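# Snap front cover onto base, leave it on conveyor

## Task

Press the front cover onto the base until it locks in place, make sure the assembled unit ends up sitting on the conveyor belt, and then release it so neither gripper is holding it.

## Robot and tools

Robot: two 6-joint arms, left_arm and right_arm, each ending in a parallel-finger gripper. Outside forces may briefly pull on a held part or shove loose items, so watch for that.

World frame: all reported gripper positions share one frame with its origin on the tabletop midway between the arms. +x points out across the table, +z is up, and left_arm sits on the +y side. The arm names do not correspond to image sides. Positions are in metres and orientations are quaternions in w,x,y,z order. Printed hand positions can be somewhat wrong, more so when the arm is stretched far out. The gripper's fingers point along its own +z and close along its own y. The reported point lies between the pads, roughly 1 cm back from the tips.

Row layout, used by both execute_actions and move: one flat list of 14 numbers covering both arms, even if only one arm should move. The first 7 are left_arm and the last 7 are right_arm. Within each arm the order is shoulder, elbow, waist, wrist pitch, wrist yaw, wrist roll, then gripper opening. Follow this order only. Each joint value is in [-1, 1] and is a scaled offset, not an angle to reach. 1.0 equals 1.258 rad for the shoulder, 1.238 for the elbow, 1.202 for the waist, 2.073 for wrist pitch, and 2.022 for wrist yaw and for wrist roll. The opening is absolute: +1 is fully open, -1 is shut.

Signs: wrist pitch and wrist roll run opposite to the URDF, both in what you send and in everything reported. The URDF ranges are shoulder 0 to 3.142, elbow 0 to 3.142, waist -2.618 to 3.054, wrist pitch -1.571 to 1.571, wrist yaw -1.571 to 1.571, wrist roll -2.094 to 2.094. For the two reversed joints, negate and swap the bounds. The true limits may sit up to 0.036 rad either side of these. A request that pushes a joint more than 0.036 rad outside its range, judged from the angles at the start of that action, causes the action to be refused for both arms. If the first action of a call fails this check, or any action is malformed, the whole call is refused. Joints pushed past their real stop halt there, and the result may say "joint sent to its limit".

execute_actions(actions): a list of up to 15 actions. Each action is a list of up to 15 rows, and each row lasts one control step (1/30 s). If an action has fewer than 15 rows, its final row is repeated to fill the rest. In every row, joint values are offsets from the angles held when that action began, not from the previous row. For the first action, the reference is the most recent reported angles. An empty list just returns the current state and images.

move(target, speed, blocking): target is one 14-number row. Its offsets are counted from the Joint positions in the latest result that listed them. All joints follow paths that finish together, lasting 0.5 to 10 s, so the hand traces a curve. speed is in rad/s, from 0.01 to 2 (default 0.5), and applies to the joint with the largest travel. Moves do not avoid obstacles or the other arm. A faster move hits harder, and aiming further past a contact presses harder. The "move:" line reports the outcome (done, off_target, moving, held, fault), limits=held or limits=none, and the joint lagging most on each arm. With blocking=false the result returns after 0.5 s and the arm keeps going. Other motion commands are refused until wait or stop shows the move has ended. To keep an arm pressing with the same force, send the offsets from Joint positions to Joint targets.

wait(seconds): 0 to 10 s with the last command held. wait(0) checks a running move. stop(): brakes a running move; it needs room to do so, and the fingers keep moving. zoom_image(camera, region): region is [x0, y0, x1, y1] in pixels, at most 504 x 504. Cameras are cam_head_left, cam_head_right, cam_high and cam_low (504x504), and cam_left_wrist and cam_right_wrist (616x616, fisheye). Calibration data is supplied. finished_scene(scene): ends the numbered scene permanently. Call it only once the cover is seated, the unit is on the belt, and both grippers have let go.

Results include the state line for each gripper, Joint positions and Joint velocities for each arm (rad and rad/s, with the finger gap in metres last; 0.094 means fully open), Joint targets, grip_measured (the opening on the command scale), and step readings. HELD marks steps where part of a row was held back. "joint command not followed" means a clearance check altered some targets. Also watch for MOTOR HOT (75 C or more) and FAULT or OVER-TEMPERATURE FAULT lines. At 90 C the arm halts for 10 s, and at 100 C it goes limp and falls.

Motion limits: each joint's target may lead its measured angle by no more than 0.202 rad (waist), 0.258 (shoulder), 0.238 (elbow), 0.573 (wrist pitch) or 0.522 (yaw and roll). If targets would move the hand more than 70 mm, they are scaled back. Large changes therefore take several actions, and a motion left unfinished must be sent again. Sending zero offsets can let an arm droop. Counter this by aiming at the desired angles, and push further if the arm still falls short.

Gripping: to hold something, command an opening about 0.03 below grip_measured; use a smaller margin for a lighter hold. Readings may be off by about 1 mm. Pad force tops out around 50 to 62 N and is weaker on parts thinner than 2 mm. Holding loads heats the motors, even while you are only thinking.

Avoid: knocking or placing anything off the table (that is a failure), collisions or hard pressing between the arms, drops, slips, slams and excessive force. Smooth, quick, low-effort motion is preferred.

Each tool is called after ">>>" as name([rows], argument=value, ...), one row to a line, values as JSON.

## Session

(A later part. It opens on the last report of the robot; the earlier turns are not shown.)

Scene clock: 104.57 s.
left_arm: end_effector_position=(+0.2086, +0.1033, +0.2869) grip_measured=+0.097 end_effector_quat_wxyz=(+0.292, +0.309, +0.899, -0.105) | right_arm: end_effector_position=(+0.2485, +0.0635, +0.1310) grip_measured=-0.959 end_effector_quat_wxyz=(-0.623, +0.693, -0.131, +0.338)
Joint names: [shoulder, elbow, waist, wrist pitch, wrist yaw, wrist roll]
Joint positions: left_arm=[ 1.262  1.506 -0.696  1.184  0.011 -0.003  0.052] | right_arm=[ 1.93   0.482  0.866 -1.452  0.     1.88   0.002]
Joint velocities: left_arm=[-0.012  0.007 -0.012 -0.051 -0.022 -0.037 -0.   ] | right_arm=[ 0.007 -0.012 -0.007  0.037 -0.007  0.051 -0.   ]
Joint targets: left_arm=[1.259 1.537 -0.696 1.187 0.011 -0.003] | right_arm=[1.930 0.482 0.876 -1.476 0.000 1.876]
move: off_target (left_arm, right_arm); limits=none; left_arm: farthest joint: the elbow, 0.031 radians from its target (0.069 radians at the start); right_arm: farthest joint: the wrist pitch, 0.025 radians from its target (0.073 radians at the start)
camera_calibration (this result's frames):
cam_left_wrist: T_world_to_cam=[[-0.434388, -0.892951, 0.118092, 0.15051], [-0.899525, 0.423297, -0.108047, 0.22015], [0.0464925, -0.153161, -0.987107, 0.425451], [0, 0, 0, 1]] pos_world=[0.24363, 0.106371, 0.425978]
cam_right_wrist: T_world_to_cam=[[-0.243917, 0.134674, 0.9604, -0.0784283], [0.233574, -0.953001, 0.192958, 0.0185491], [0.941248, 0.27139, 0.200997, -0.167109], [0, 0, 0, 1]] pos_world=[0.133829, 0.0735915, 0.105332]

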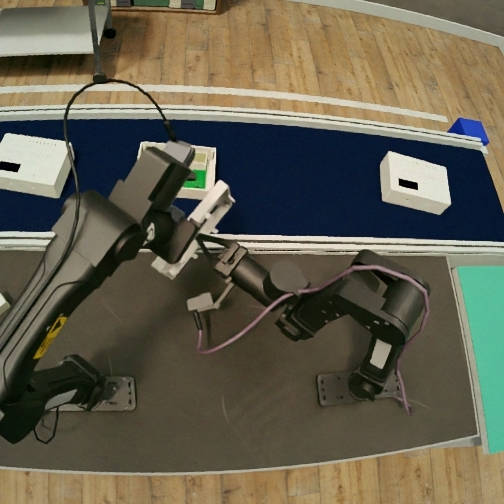

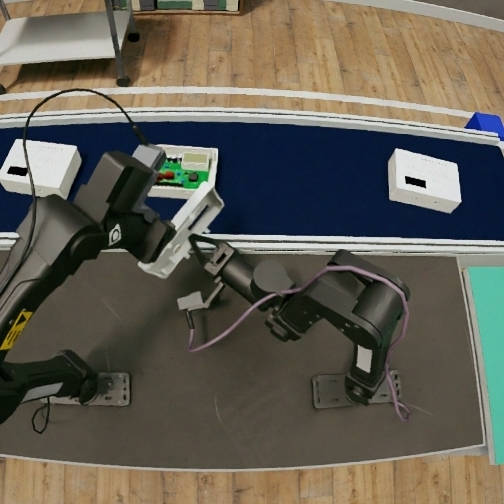

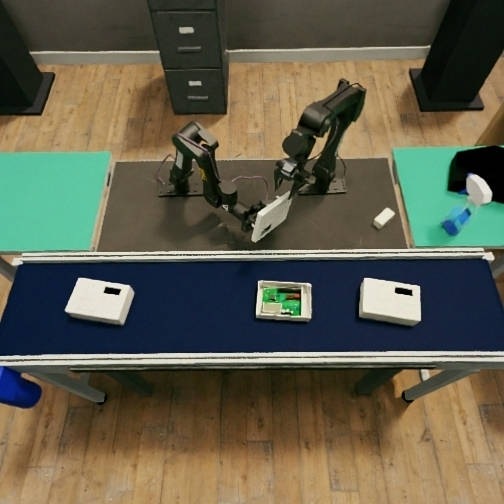

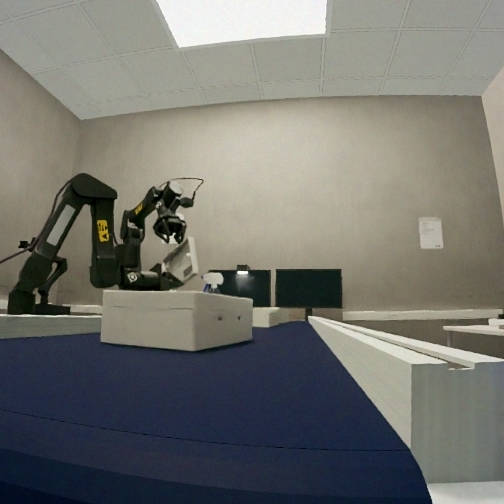

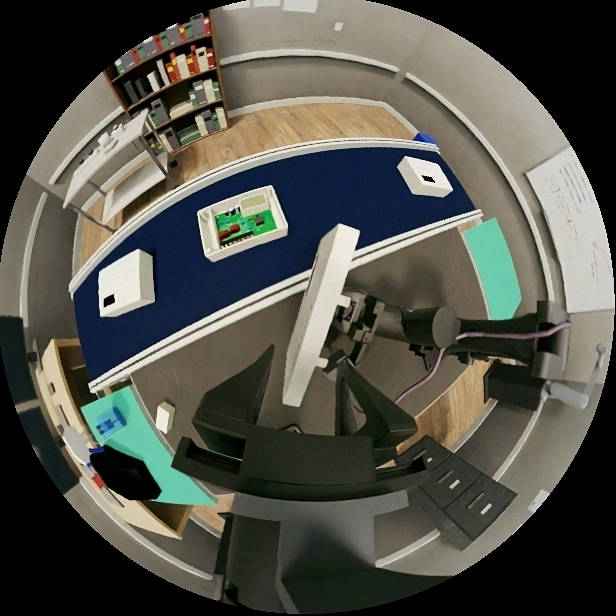

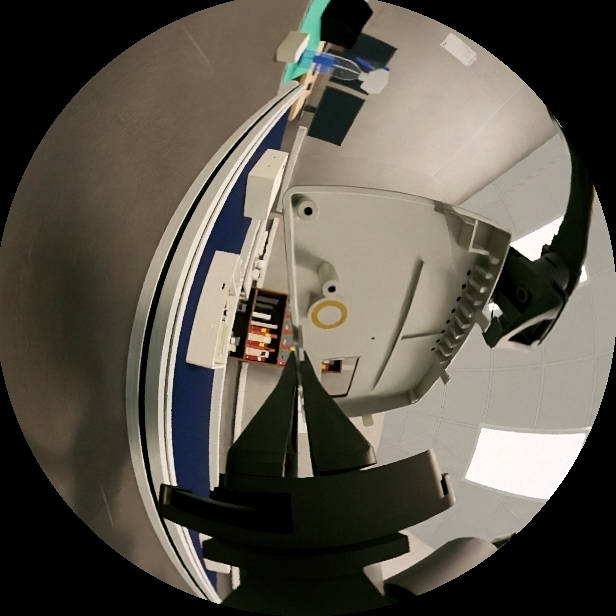

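>>> move(target=[0,-0.155,-0.022,-0.1,0,0,0.1,0,0,0,-0.012,0,0,-1], speed=0.2)

>>> zoom_image(camera="cam_left_wrist", region=[200, 200, 450, 450])

Scene clock: 111.33 s.
left_arm: end_effector_position=(+0.2189, +0.0884, +0.2424) grip_measured=+0.097 end_effector_quat_wxyz=(+0.290, +0.317, +0.897, -0.106) | right_arm: end_effector_position=(+0.2485, +0.0635, +0.1312) grip_measured=-0.959 end_effector_quat_wxyz=(-0.622, +0.693, -0.130, +0.339)
Joint names: [shoulder, elbow, waist, wrist pitch, wrist yaw, wrist roll]
Joint positions: left_arm=[ 1.262  1.317 -0.713  0.998  0.011 -0.003  0.052] | right_arm=[ 1.93   0.482  0.866 -1.453  0.     1.885  0.002]
Joint velocities: left_arm=[ 0.007 -0.007 -0.007 -0.066 -0.022  0.037  0.   ] | right_arm=[ 0.027 -0.027 -0.007  0.007  0.022  0.066  0.001]
Joint targets: left_arm=[1.262 1.314 -0.722 0.976 0.011 -0.003] | right_arm=[1.930 0.482 0.866 -1.477 0.000 1.881]
move: off_target (left_arm, right_arm); limits=none; left_arm: farthest joint: the wrist pitch, 0.021 radians from its target (0.207 radians at the start); right_arm: farthest joint: the wrist pitch, 0.024 radians from its target (0.025 radians at the start)
camera_calibration (this result's frames):
cam_left_wrist: T_world_to_cam=[[-0.448998, -0.885786, 0.117402, 0.149683], [-0.892579, 0.438563, -0.104712, 0.227302], [0.0412649, -0.151806, -0.987549, 0.379894], [0, 0, 0, 1]] pos_world=[0.254416, 0.0905716, 0.381392]
cam_right_wrist: T_world_to_cam=[[-0.247498, 0.136657, 0.959203, -0.0776897], [0.23283, -0.952604, 0.195793, 0.0182999], [0.940497, 0.27179, 0.20395, -0.167373], [0, 0, 0, 1]] pos_world=[0.133925, 0.0735397, 0.105073]

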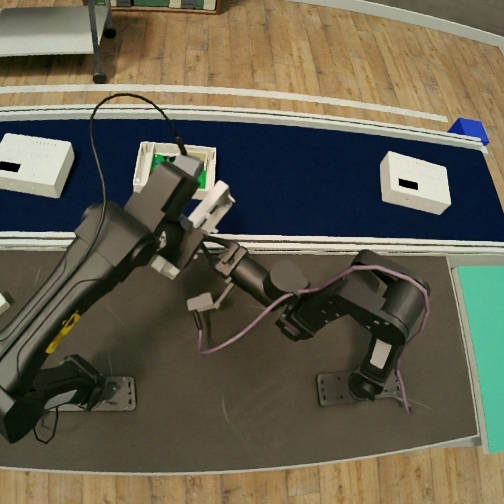

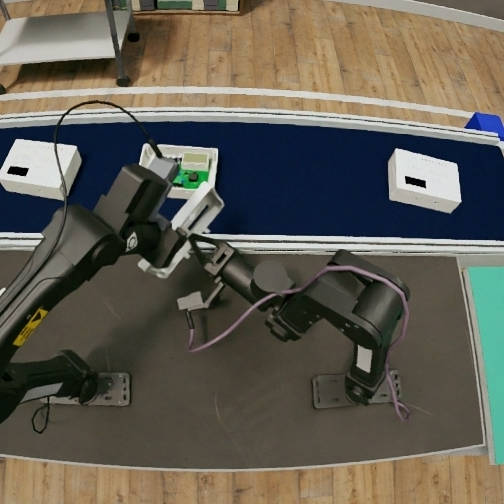

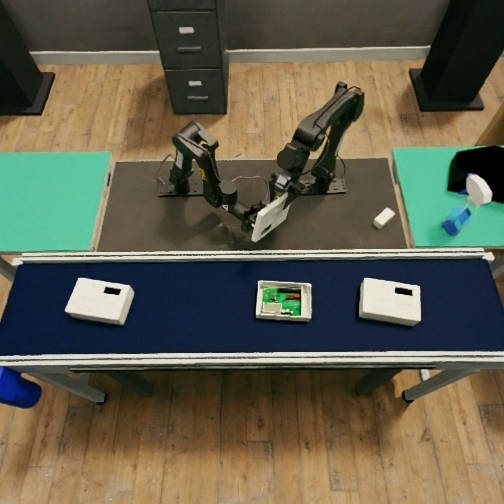

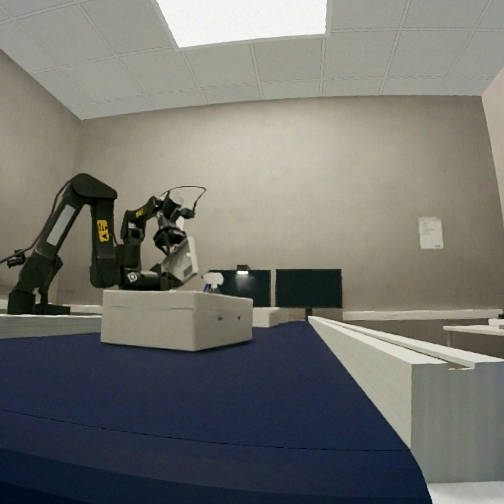

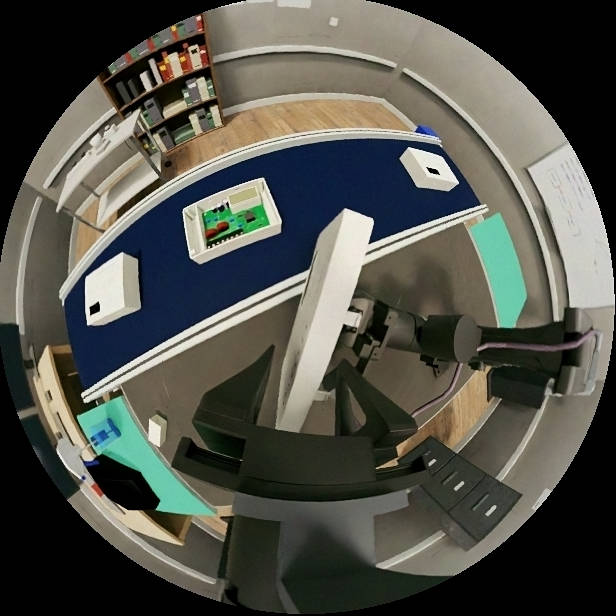

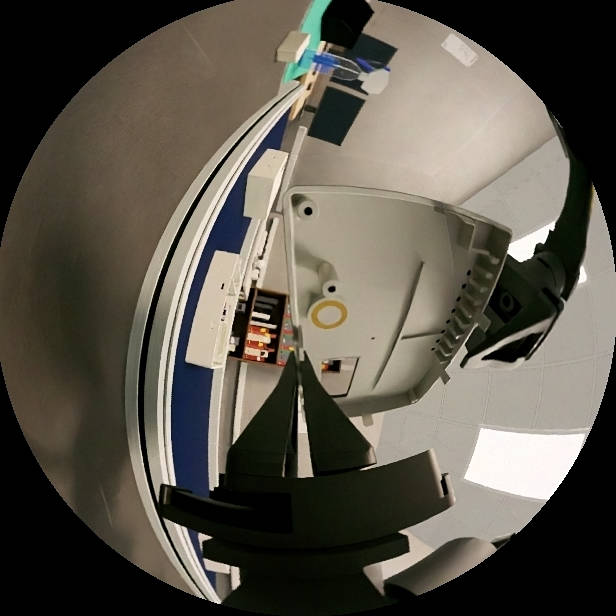

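Region (200, 200, 450, 450) of cam_left_wrist's 616x616 image, scaled by 2.016, with more detail than that image has.

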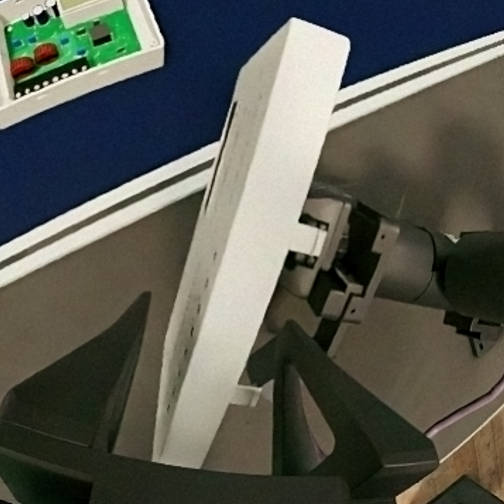

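>>> move(target=[0,-0.055,-0.022,-0.045,0,0,-0.2,0,0,0,-0.012,0,0,-1], speed=0.15)

>>> zoom_image(camera="cam_left_wrist", region=[200, 200, 450, 450])

Scene clock: 117.67 s.
left_arm: end_effector_position=(+0.2194, +0.0801, +0.2278) grip_measured=-0.197 end_effector_quat_wxyz=(+0.292, +0.325, +0.893, -0.111) | right_arm: end_effector_position=(+0.2485, +0.0635, +0.1315) grip_measured=-0.959 end_effector_quat_wxyz=(-0.622, +0.693, -0.128, +0.341)
Joint names: [shoulder, elbow, waist, wrist pitch, wrist yaw, wrist roll]
Joint positions: left_arm=[ 1.262  1.253 -0.73   0.927  0.014 -0.003  0.038] | right_arm=[ 1.93   0.482  0.866 -1.454  0.     1.889  0.002]
Joint velocities: left_arm=[-0.007 -0.002  0.002 -0.007  0.022  0.037  0.   ] | right_arm=[-0.007  0.002  0.007 -0.022 -0.081 -0.051 -0.002]
Joint targets: left_arm=[1.262 1.249 -0.739 0.905 0.011 -0.003] | right_arm=[1.930 0.482 0.866 -1.478 0.000 1.885]
move: off_target (left_arm, right_arm); limits=none; left_arm: farthest joint: the wrist pitch, 0.022 radians from its target (0.093 radians at the start); right_arm: farthest joint: the wrist pitch, 0.024 radians from its target (0.025 radians at the start)
camera_calibration (this result's frames):
cam_left_wrist: T_world_to_cam=[[-0.465986, -0.876497, 0.120872, 0.146467], [-0.883781, 0.454563, -0.110922, 0.228004], [0.0422787, -0.158512, -0.986451, 0.364271], [0, 0, 0, 1]] pos_world=[0.254356, 0.0824769, 0.366923]
cam_right_wrist: T_world_to_cam=[[-0.251305, 0.138355, 0.957969, -0.0769624], [0.232025, -0.952262, 0.198398, 0.0180792], [0.939686, 0.272131, 0.207206, -0.167678], [0, 0, 0, 1]] pos_world=[0.134029, 0.0734948, 0.104885]

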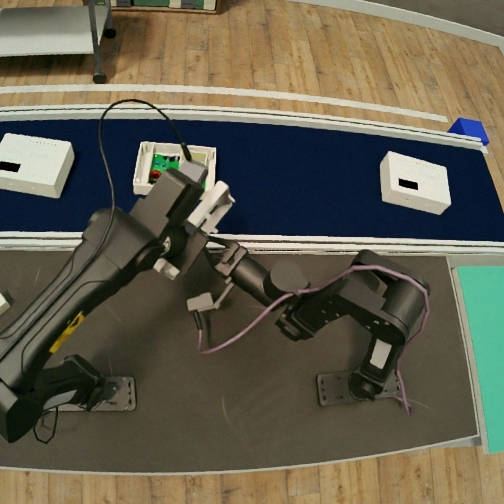

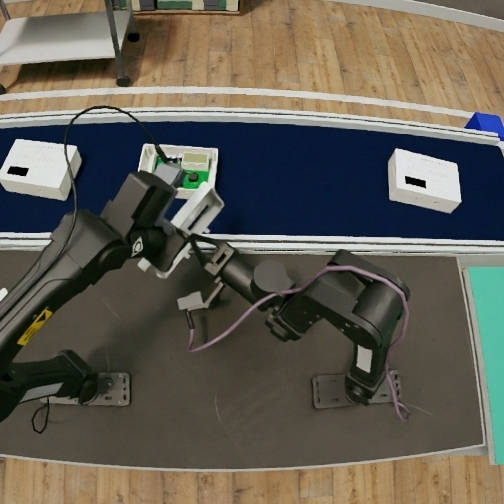

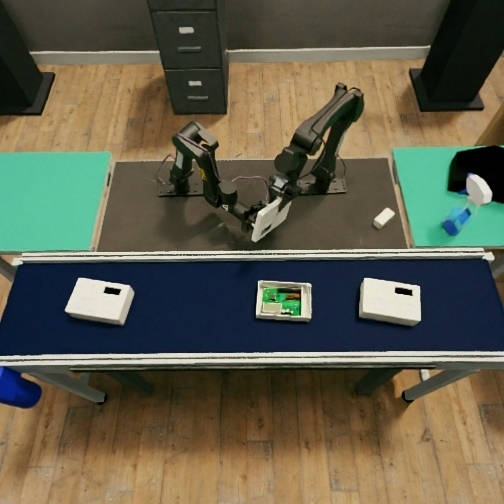

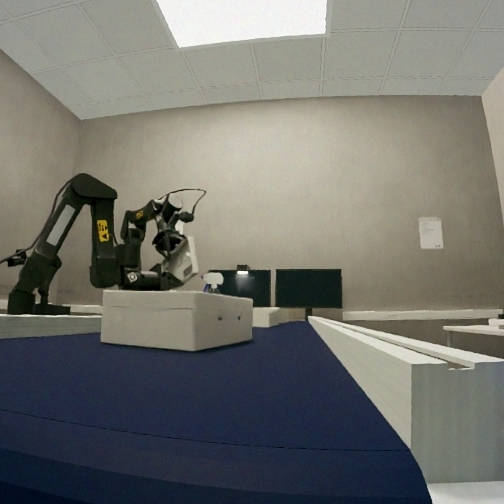

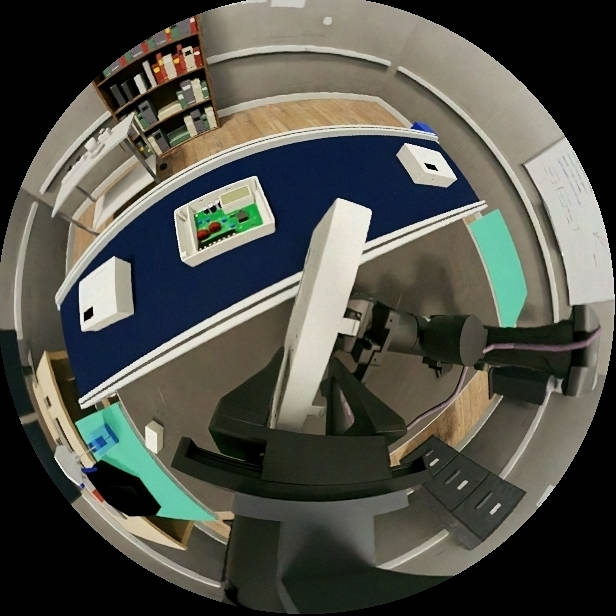

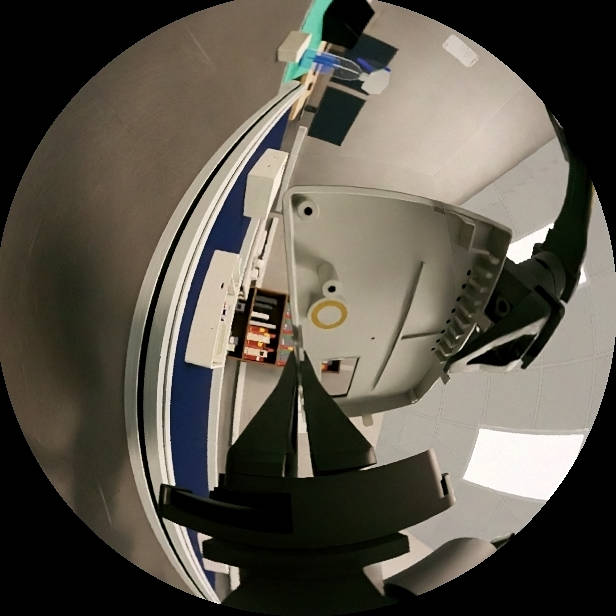

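Region (200, 200, 450, 450) of cam_left_wrist's 616x616 image, scaled by 2.016, with more detail than that image has.

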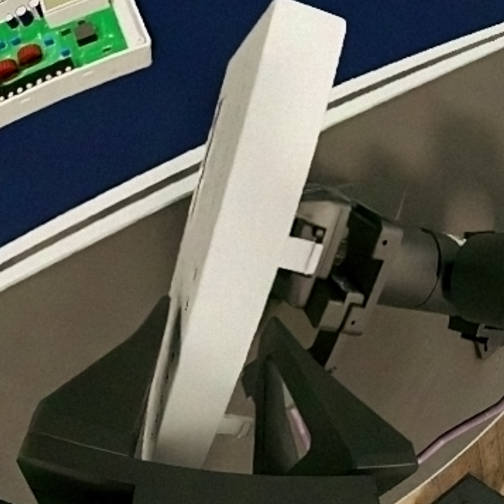

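>>> move(target=[0,0,0,0,0,0,-0.8,0,0,0,-0.012,0,0,-1])

>>> move(target=[0,0,0,0,0,0,-0.8,0,0,0,-0.012,0,0,-0.7])

>>> move(target=[0,0,0,0,0,0,-0.8,-0.1,-0.17,0,-0.05,0,0,-0.7], speed=0.3)

Scene clock: 124.37 s.
left_arm: end_effector_position=(+0.2225, +0.0839, +0.2277) grip_measured=-0.457 end_effector_quat_wxyz=(+0.295, +0.321, +0.894, -0.102) | right_arm: end_effector_position=(+0.2485, +0.0632, +0.1309) grip_measured=-0.960 end_effector_quat_wxyz=(-0.621, +0.694, -0.128, +0.342)
Joint names: [shoulder, elbow, waist, wrist pitch, wrist yaw, wrist roll]
Joint positions: left_arm=[ 1.262  1.253 -0.726  0.928 -0.006 -0.004  0.026] | right_arm=[ 1.93   0.481  0.866 -1.453  0.002  1.892  0.002]
Joint velocities: left_arm=[-0.002 -0.017  0.007 -0.007 -0.022 -0.037 -0.   ] | right_arm=[-0.007 -0.007 -0.002 -0.007 -0.022 -0.051 -0.002]
Joint targets: left_arm=[1.262 1.253 -0.730 0.927 0.014 -0.003] | right_arm=[1.930 0.482 0.866 -1.479 0.000 1.889]
move: off_target (right_arm); limits=none; left_arm: farthest joint: the wrist yaw, 0.020 radians from its target (0.000 radians at the start); right_arm: farthest joint: the wrist pitch, 0.026 radians from its target (0.025 radians at the start)
camera_calibration (this result's frames):
cam_left_wrist: T_world_to_cam=[[-0.453907, -0.884888, 0.104599, 0.153009], [-0.889367, 0.44271, -0.114163, 0.231941], [0.0547149, -0.144846, -0.98794, 0.361111], [0, 0, 0, 1]] pos_world=[0.255975, 0.0850191, 0.36723]
cam_right_wrist: T_world_to_cam=[[-0.251965, 0.141676, 0.95731, -0.0763259], [0.230751, -0.951897, 0.201609, 0.0177489], [0.939823, 0.271698, 0.207153, -0.167456], [0, 0, 0, 1]] pos_world=[0.134052, 0.0732063, 0.104178]

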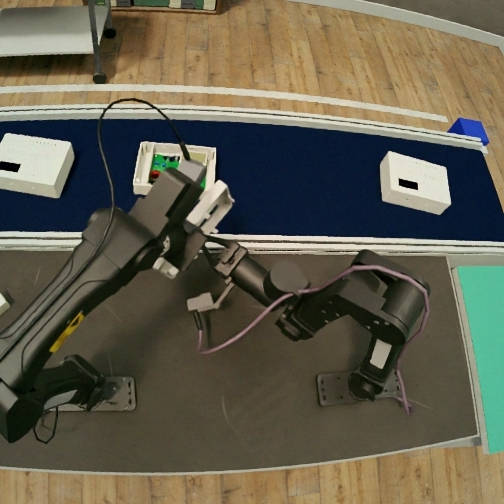

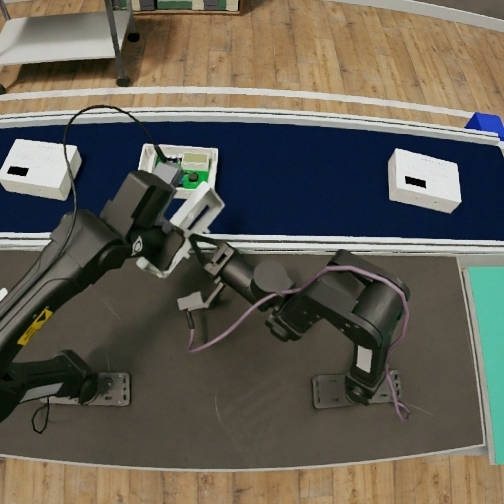

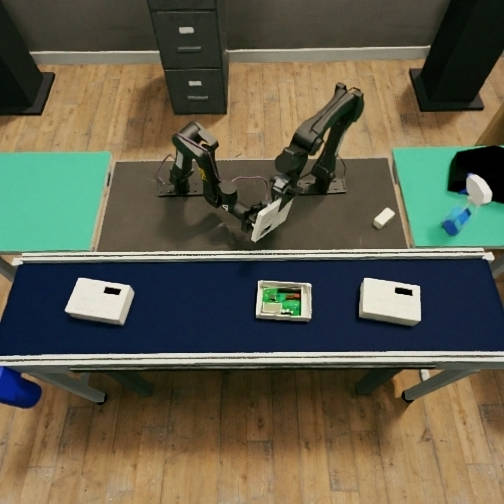

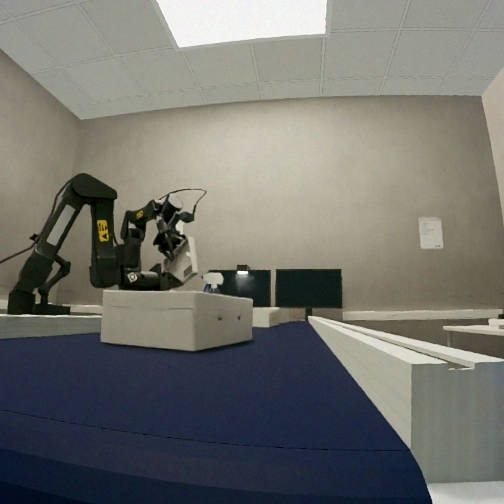

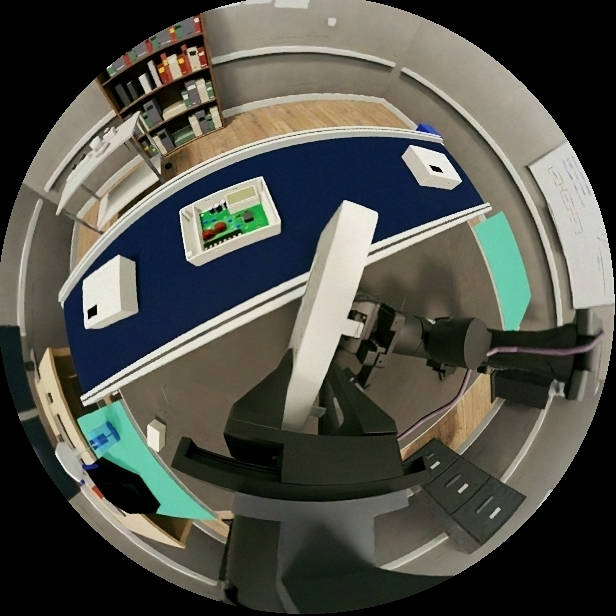

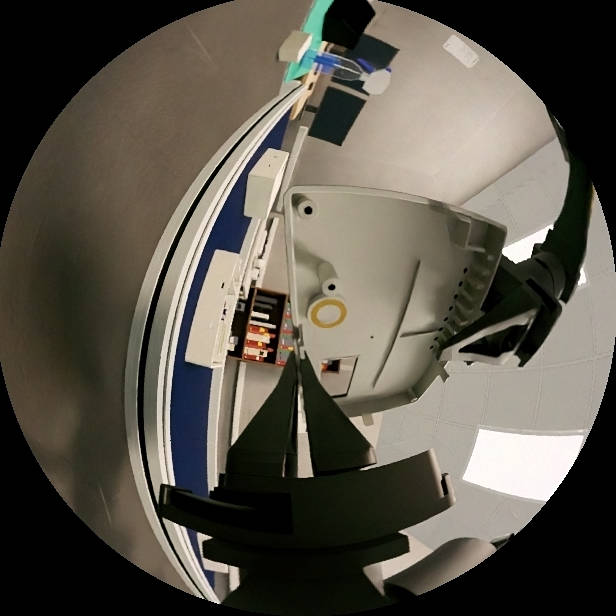

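Scene clock: 125.07 s.
left_arm: end_effector_position=(+0.2210, +0.0857, +0.2261) grip_measured=-0.458 end_effector_quat_wxyz=(+0.290, +0.321, +0.896, -0.099) | right_arm: end_effector_position=(+0.2484, +0.0631, +0.1355) grip_measured=-0.703 end_effector_quat_wxyz=(-0.626, +0.688, -0.126, +0.345)
Joint names: [shoulder, elbow, waist, wrist pitch, wrist yaw, wrist roll]
Joint positions: left_arm=[ 1.262  1.253 -0.726  0.939 -0.009 -0.005  0.025] | right_arm=[ 1.93   0.481  0.866 -1.471  0.002  1.893  0.014]
Joint velocities: left_arm=[-0.017 -0.002 -0.007  0.081  0.022  0.037 -0.   ] | right_arm=[ 0.002 -0.002  0.012 -0.022 -0.007 -0.007 -0.   ]
Joint targets: left_arm=[1.262 1.253 -0.726 0.928 -0.006 -0.004] | right_arm=[1.930 0.481 0.866 -1.478 0.002 1.892]
move: done; limits=none; left_arm: farthest joint: the wrist pitch, 0.011 radians from its target (0.000 radians at the start); right_arm: farthest joint: the wrist pitch, 0.006 radians from its target (0.025 radians at the start)
camera_calibration (this result's frames):
cam_left_wrist: T_world_to_cam=[[-0.452069, -0.886365, 0.0999505, 0.154879], [-0.890695, 0.442553, -0.103968, 0.227706], [0.0479202, -0.136026, -0.989546, 0.360962], [0, 0, 0, 1]] pos_world=[0.255535, 0.0856075, 0.365382]
cam_right_wrist: T_world_to_cam=[[-0.264158, 0.129029, 0.95581, -0.0766555], [0.228223, -0.954504, 0.191927, 0.0189017], [0.937088, 0.268836, 0.222693, -0.169599], [0, 0, 0, 1]] pos_world=[0.134366, 0.0735267, 0.107409]

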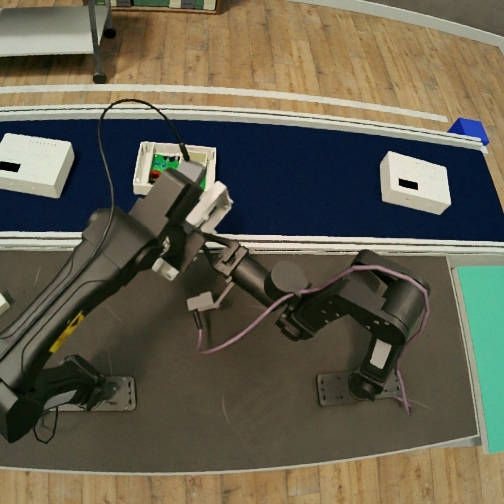

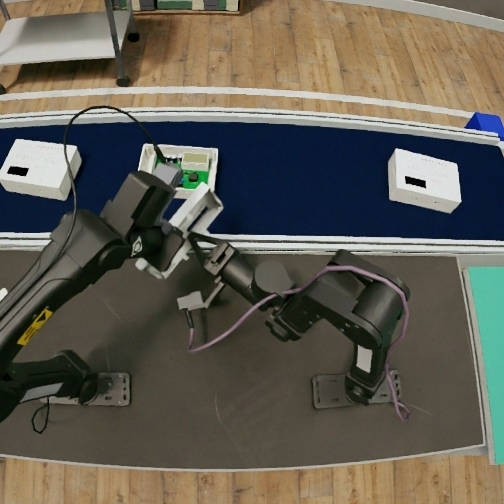

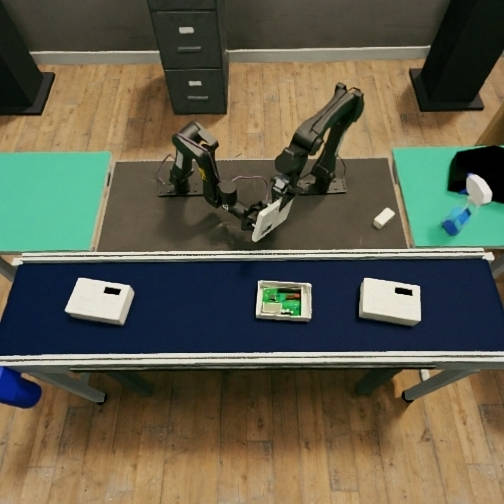

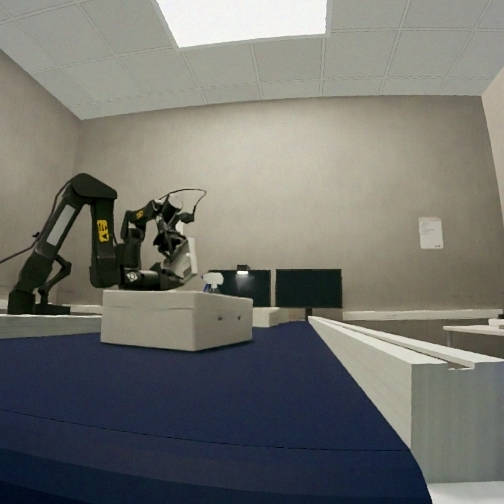

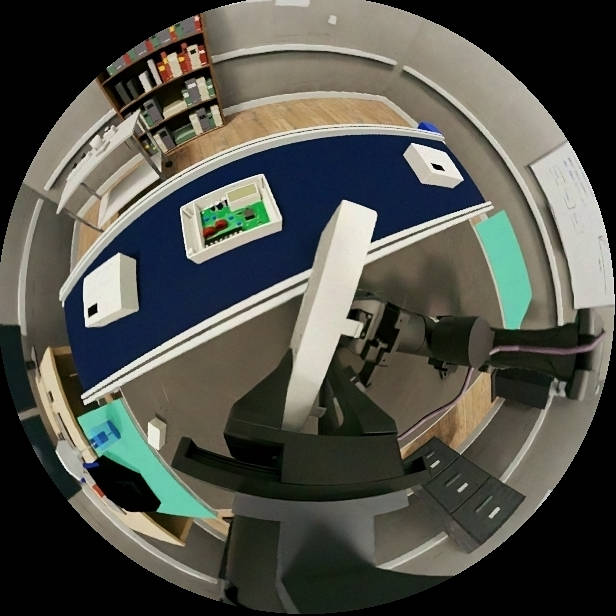

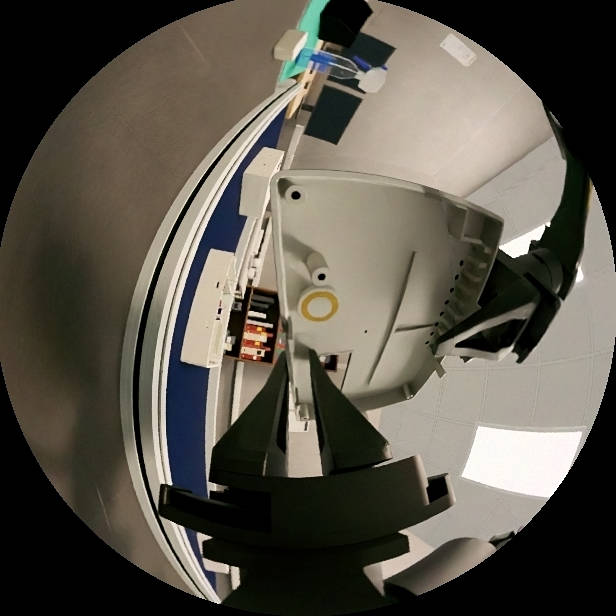

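Scene clock: 126.30 s.
left_arm: end_effector_position=(+0.2191, +0.0873, +0.2244) grip_measured=-0.458 end_effector_quat_wxyz=(+0.285, +0.322, +0.898, -0.097) | right_arm: end_effector_position=(+0.2178, +0.0255, +0.1362) grip_measured=-0.703 end_effector_quat_wxyz=(-0.625, +0.689, -0.126, +0.345)
Joint names: [shoulder, elbow, waist, wrist pitch, wrist yaw, wrist roll]
Joint positions: left_arm=[ 1.262  1.253 -0.726  0.951 -0.009 -0.005  0.025] | right_arm=[ 1.821  0.284  0.866 -1.556  0.002  1.895  0.014]
Joint velocities: left_arm=[-0.007  0.002 -0.012 -0.066  0.022  0.037 -0.001] | right_arm=[-0.012  0.002  0.012  0.095 -0.066  0.007 -0.   ]
Joint targets: left_arm=[1.262 1.253 -0.726 0.938 -0.009 -0.005] | right_arm=[1.804 0.271 0.866 -1.556 0.002 1.893]
joint sent to its limit (right arm) — the command would take the wrist pitch past its lower limit, so that joint was sent only as far as its limit.
move: done; limits=none; left_arm: farthest joint: the wrist pitch, 0.012 radians from its target (0.000 radians at the start); right_arm: farthest joint: the wrist pitch, 0.019 radians from its target (0.103 radians at the start)
camera_calibration (this result's frames):
cam_left_wrist: T_world_to_cam=[[-0.451137, -0.887128, 0.097358, 0.156023], [-0.891621, 0.443311, -0.0921254, 0.222602], [0.0385672, -0.128368, -0.990976, 0.361233], [0, 0, 0, 1]] pos_world=[0.254932, 0.0861008, 0.363291]
cam_right_wrist: T_world_to_cam=[[-0.26298, 0.132786, 0.95562, -0.0809357], [0.228431, -0.953752, 0.195389, -0.0106971], [0.937369, 0.269676, 0.220485, -0.130683], [0, 0, 0, 1]] pos_world=[0.103657, 0.0357868, 0.108247]

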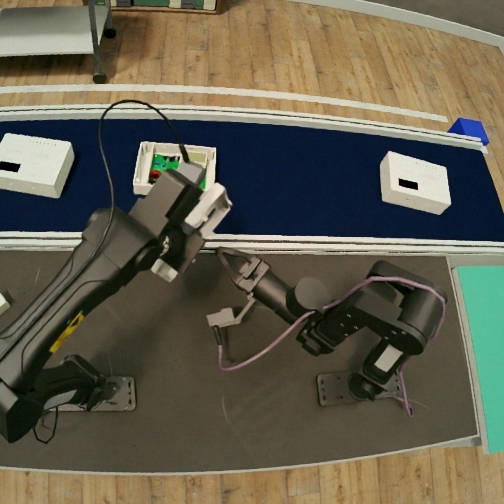

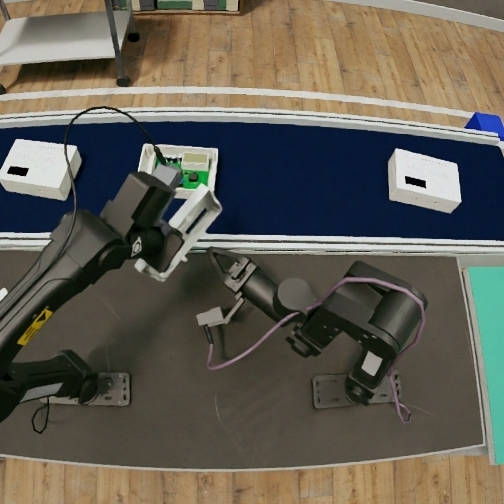

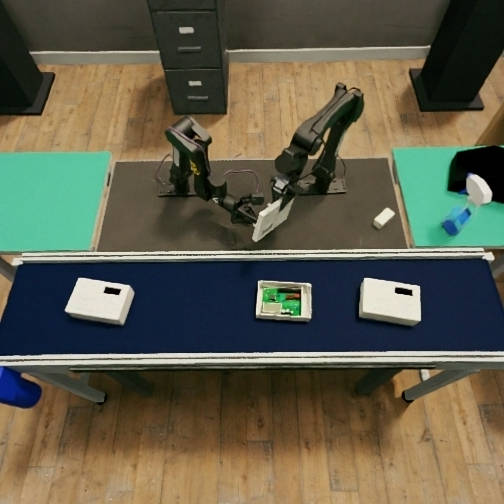

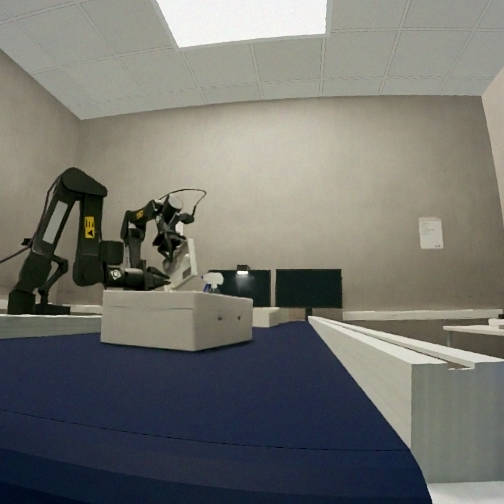

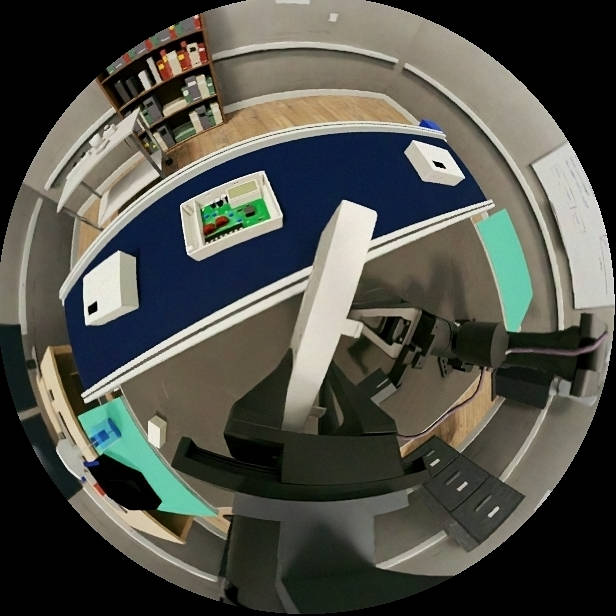

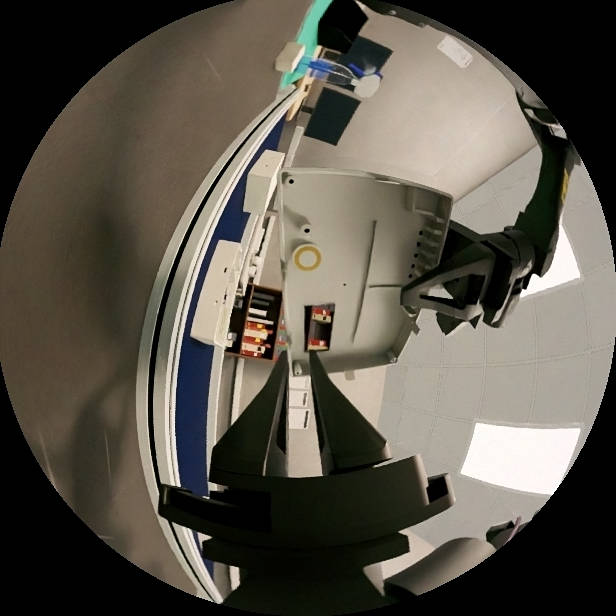

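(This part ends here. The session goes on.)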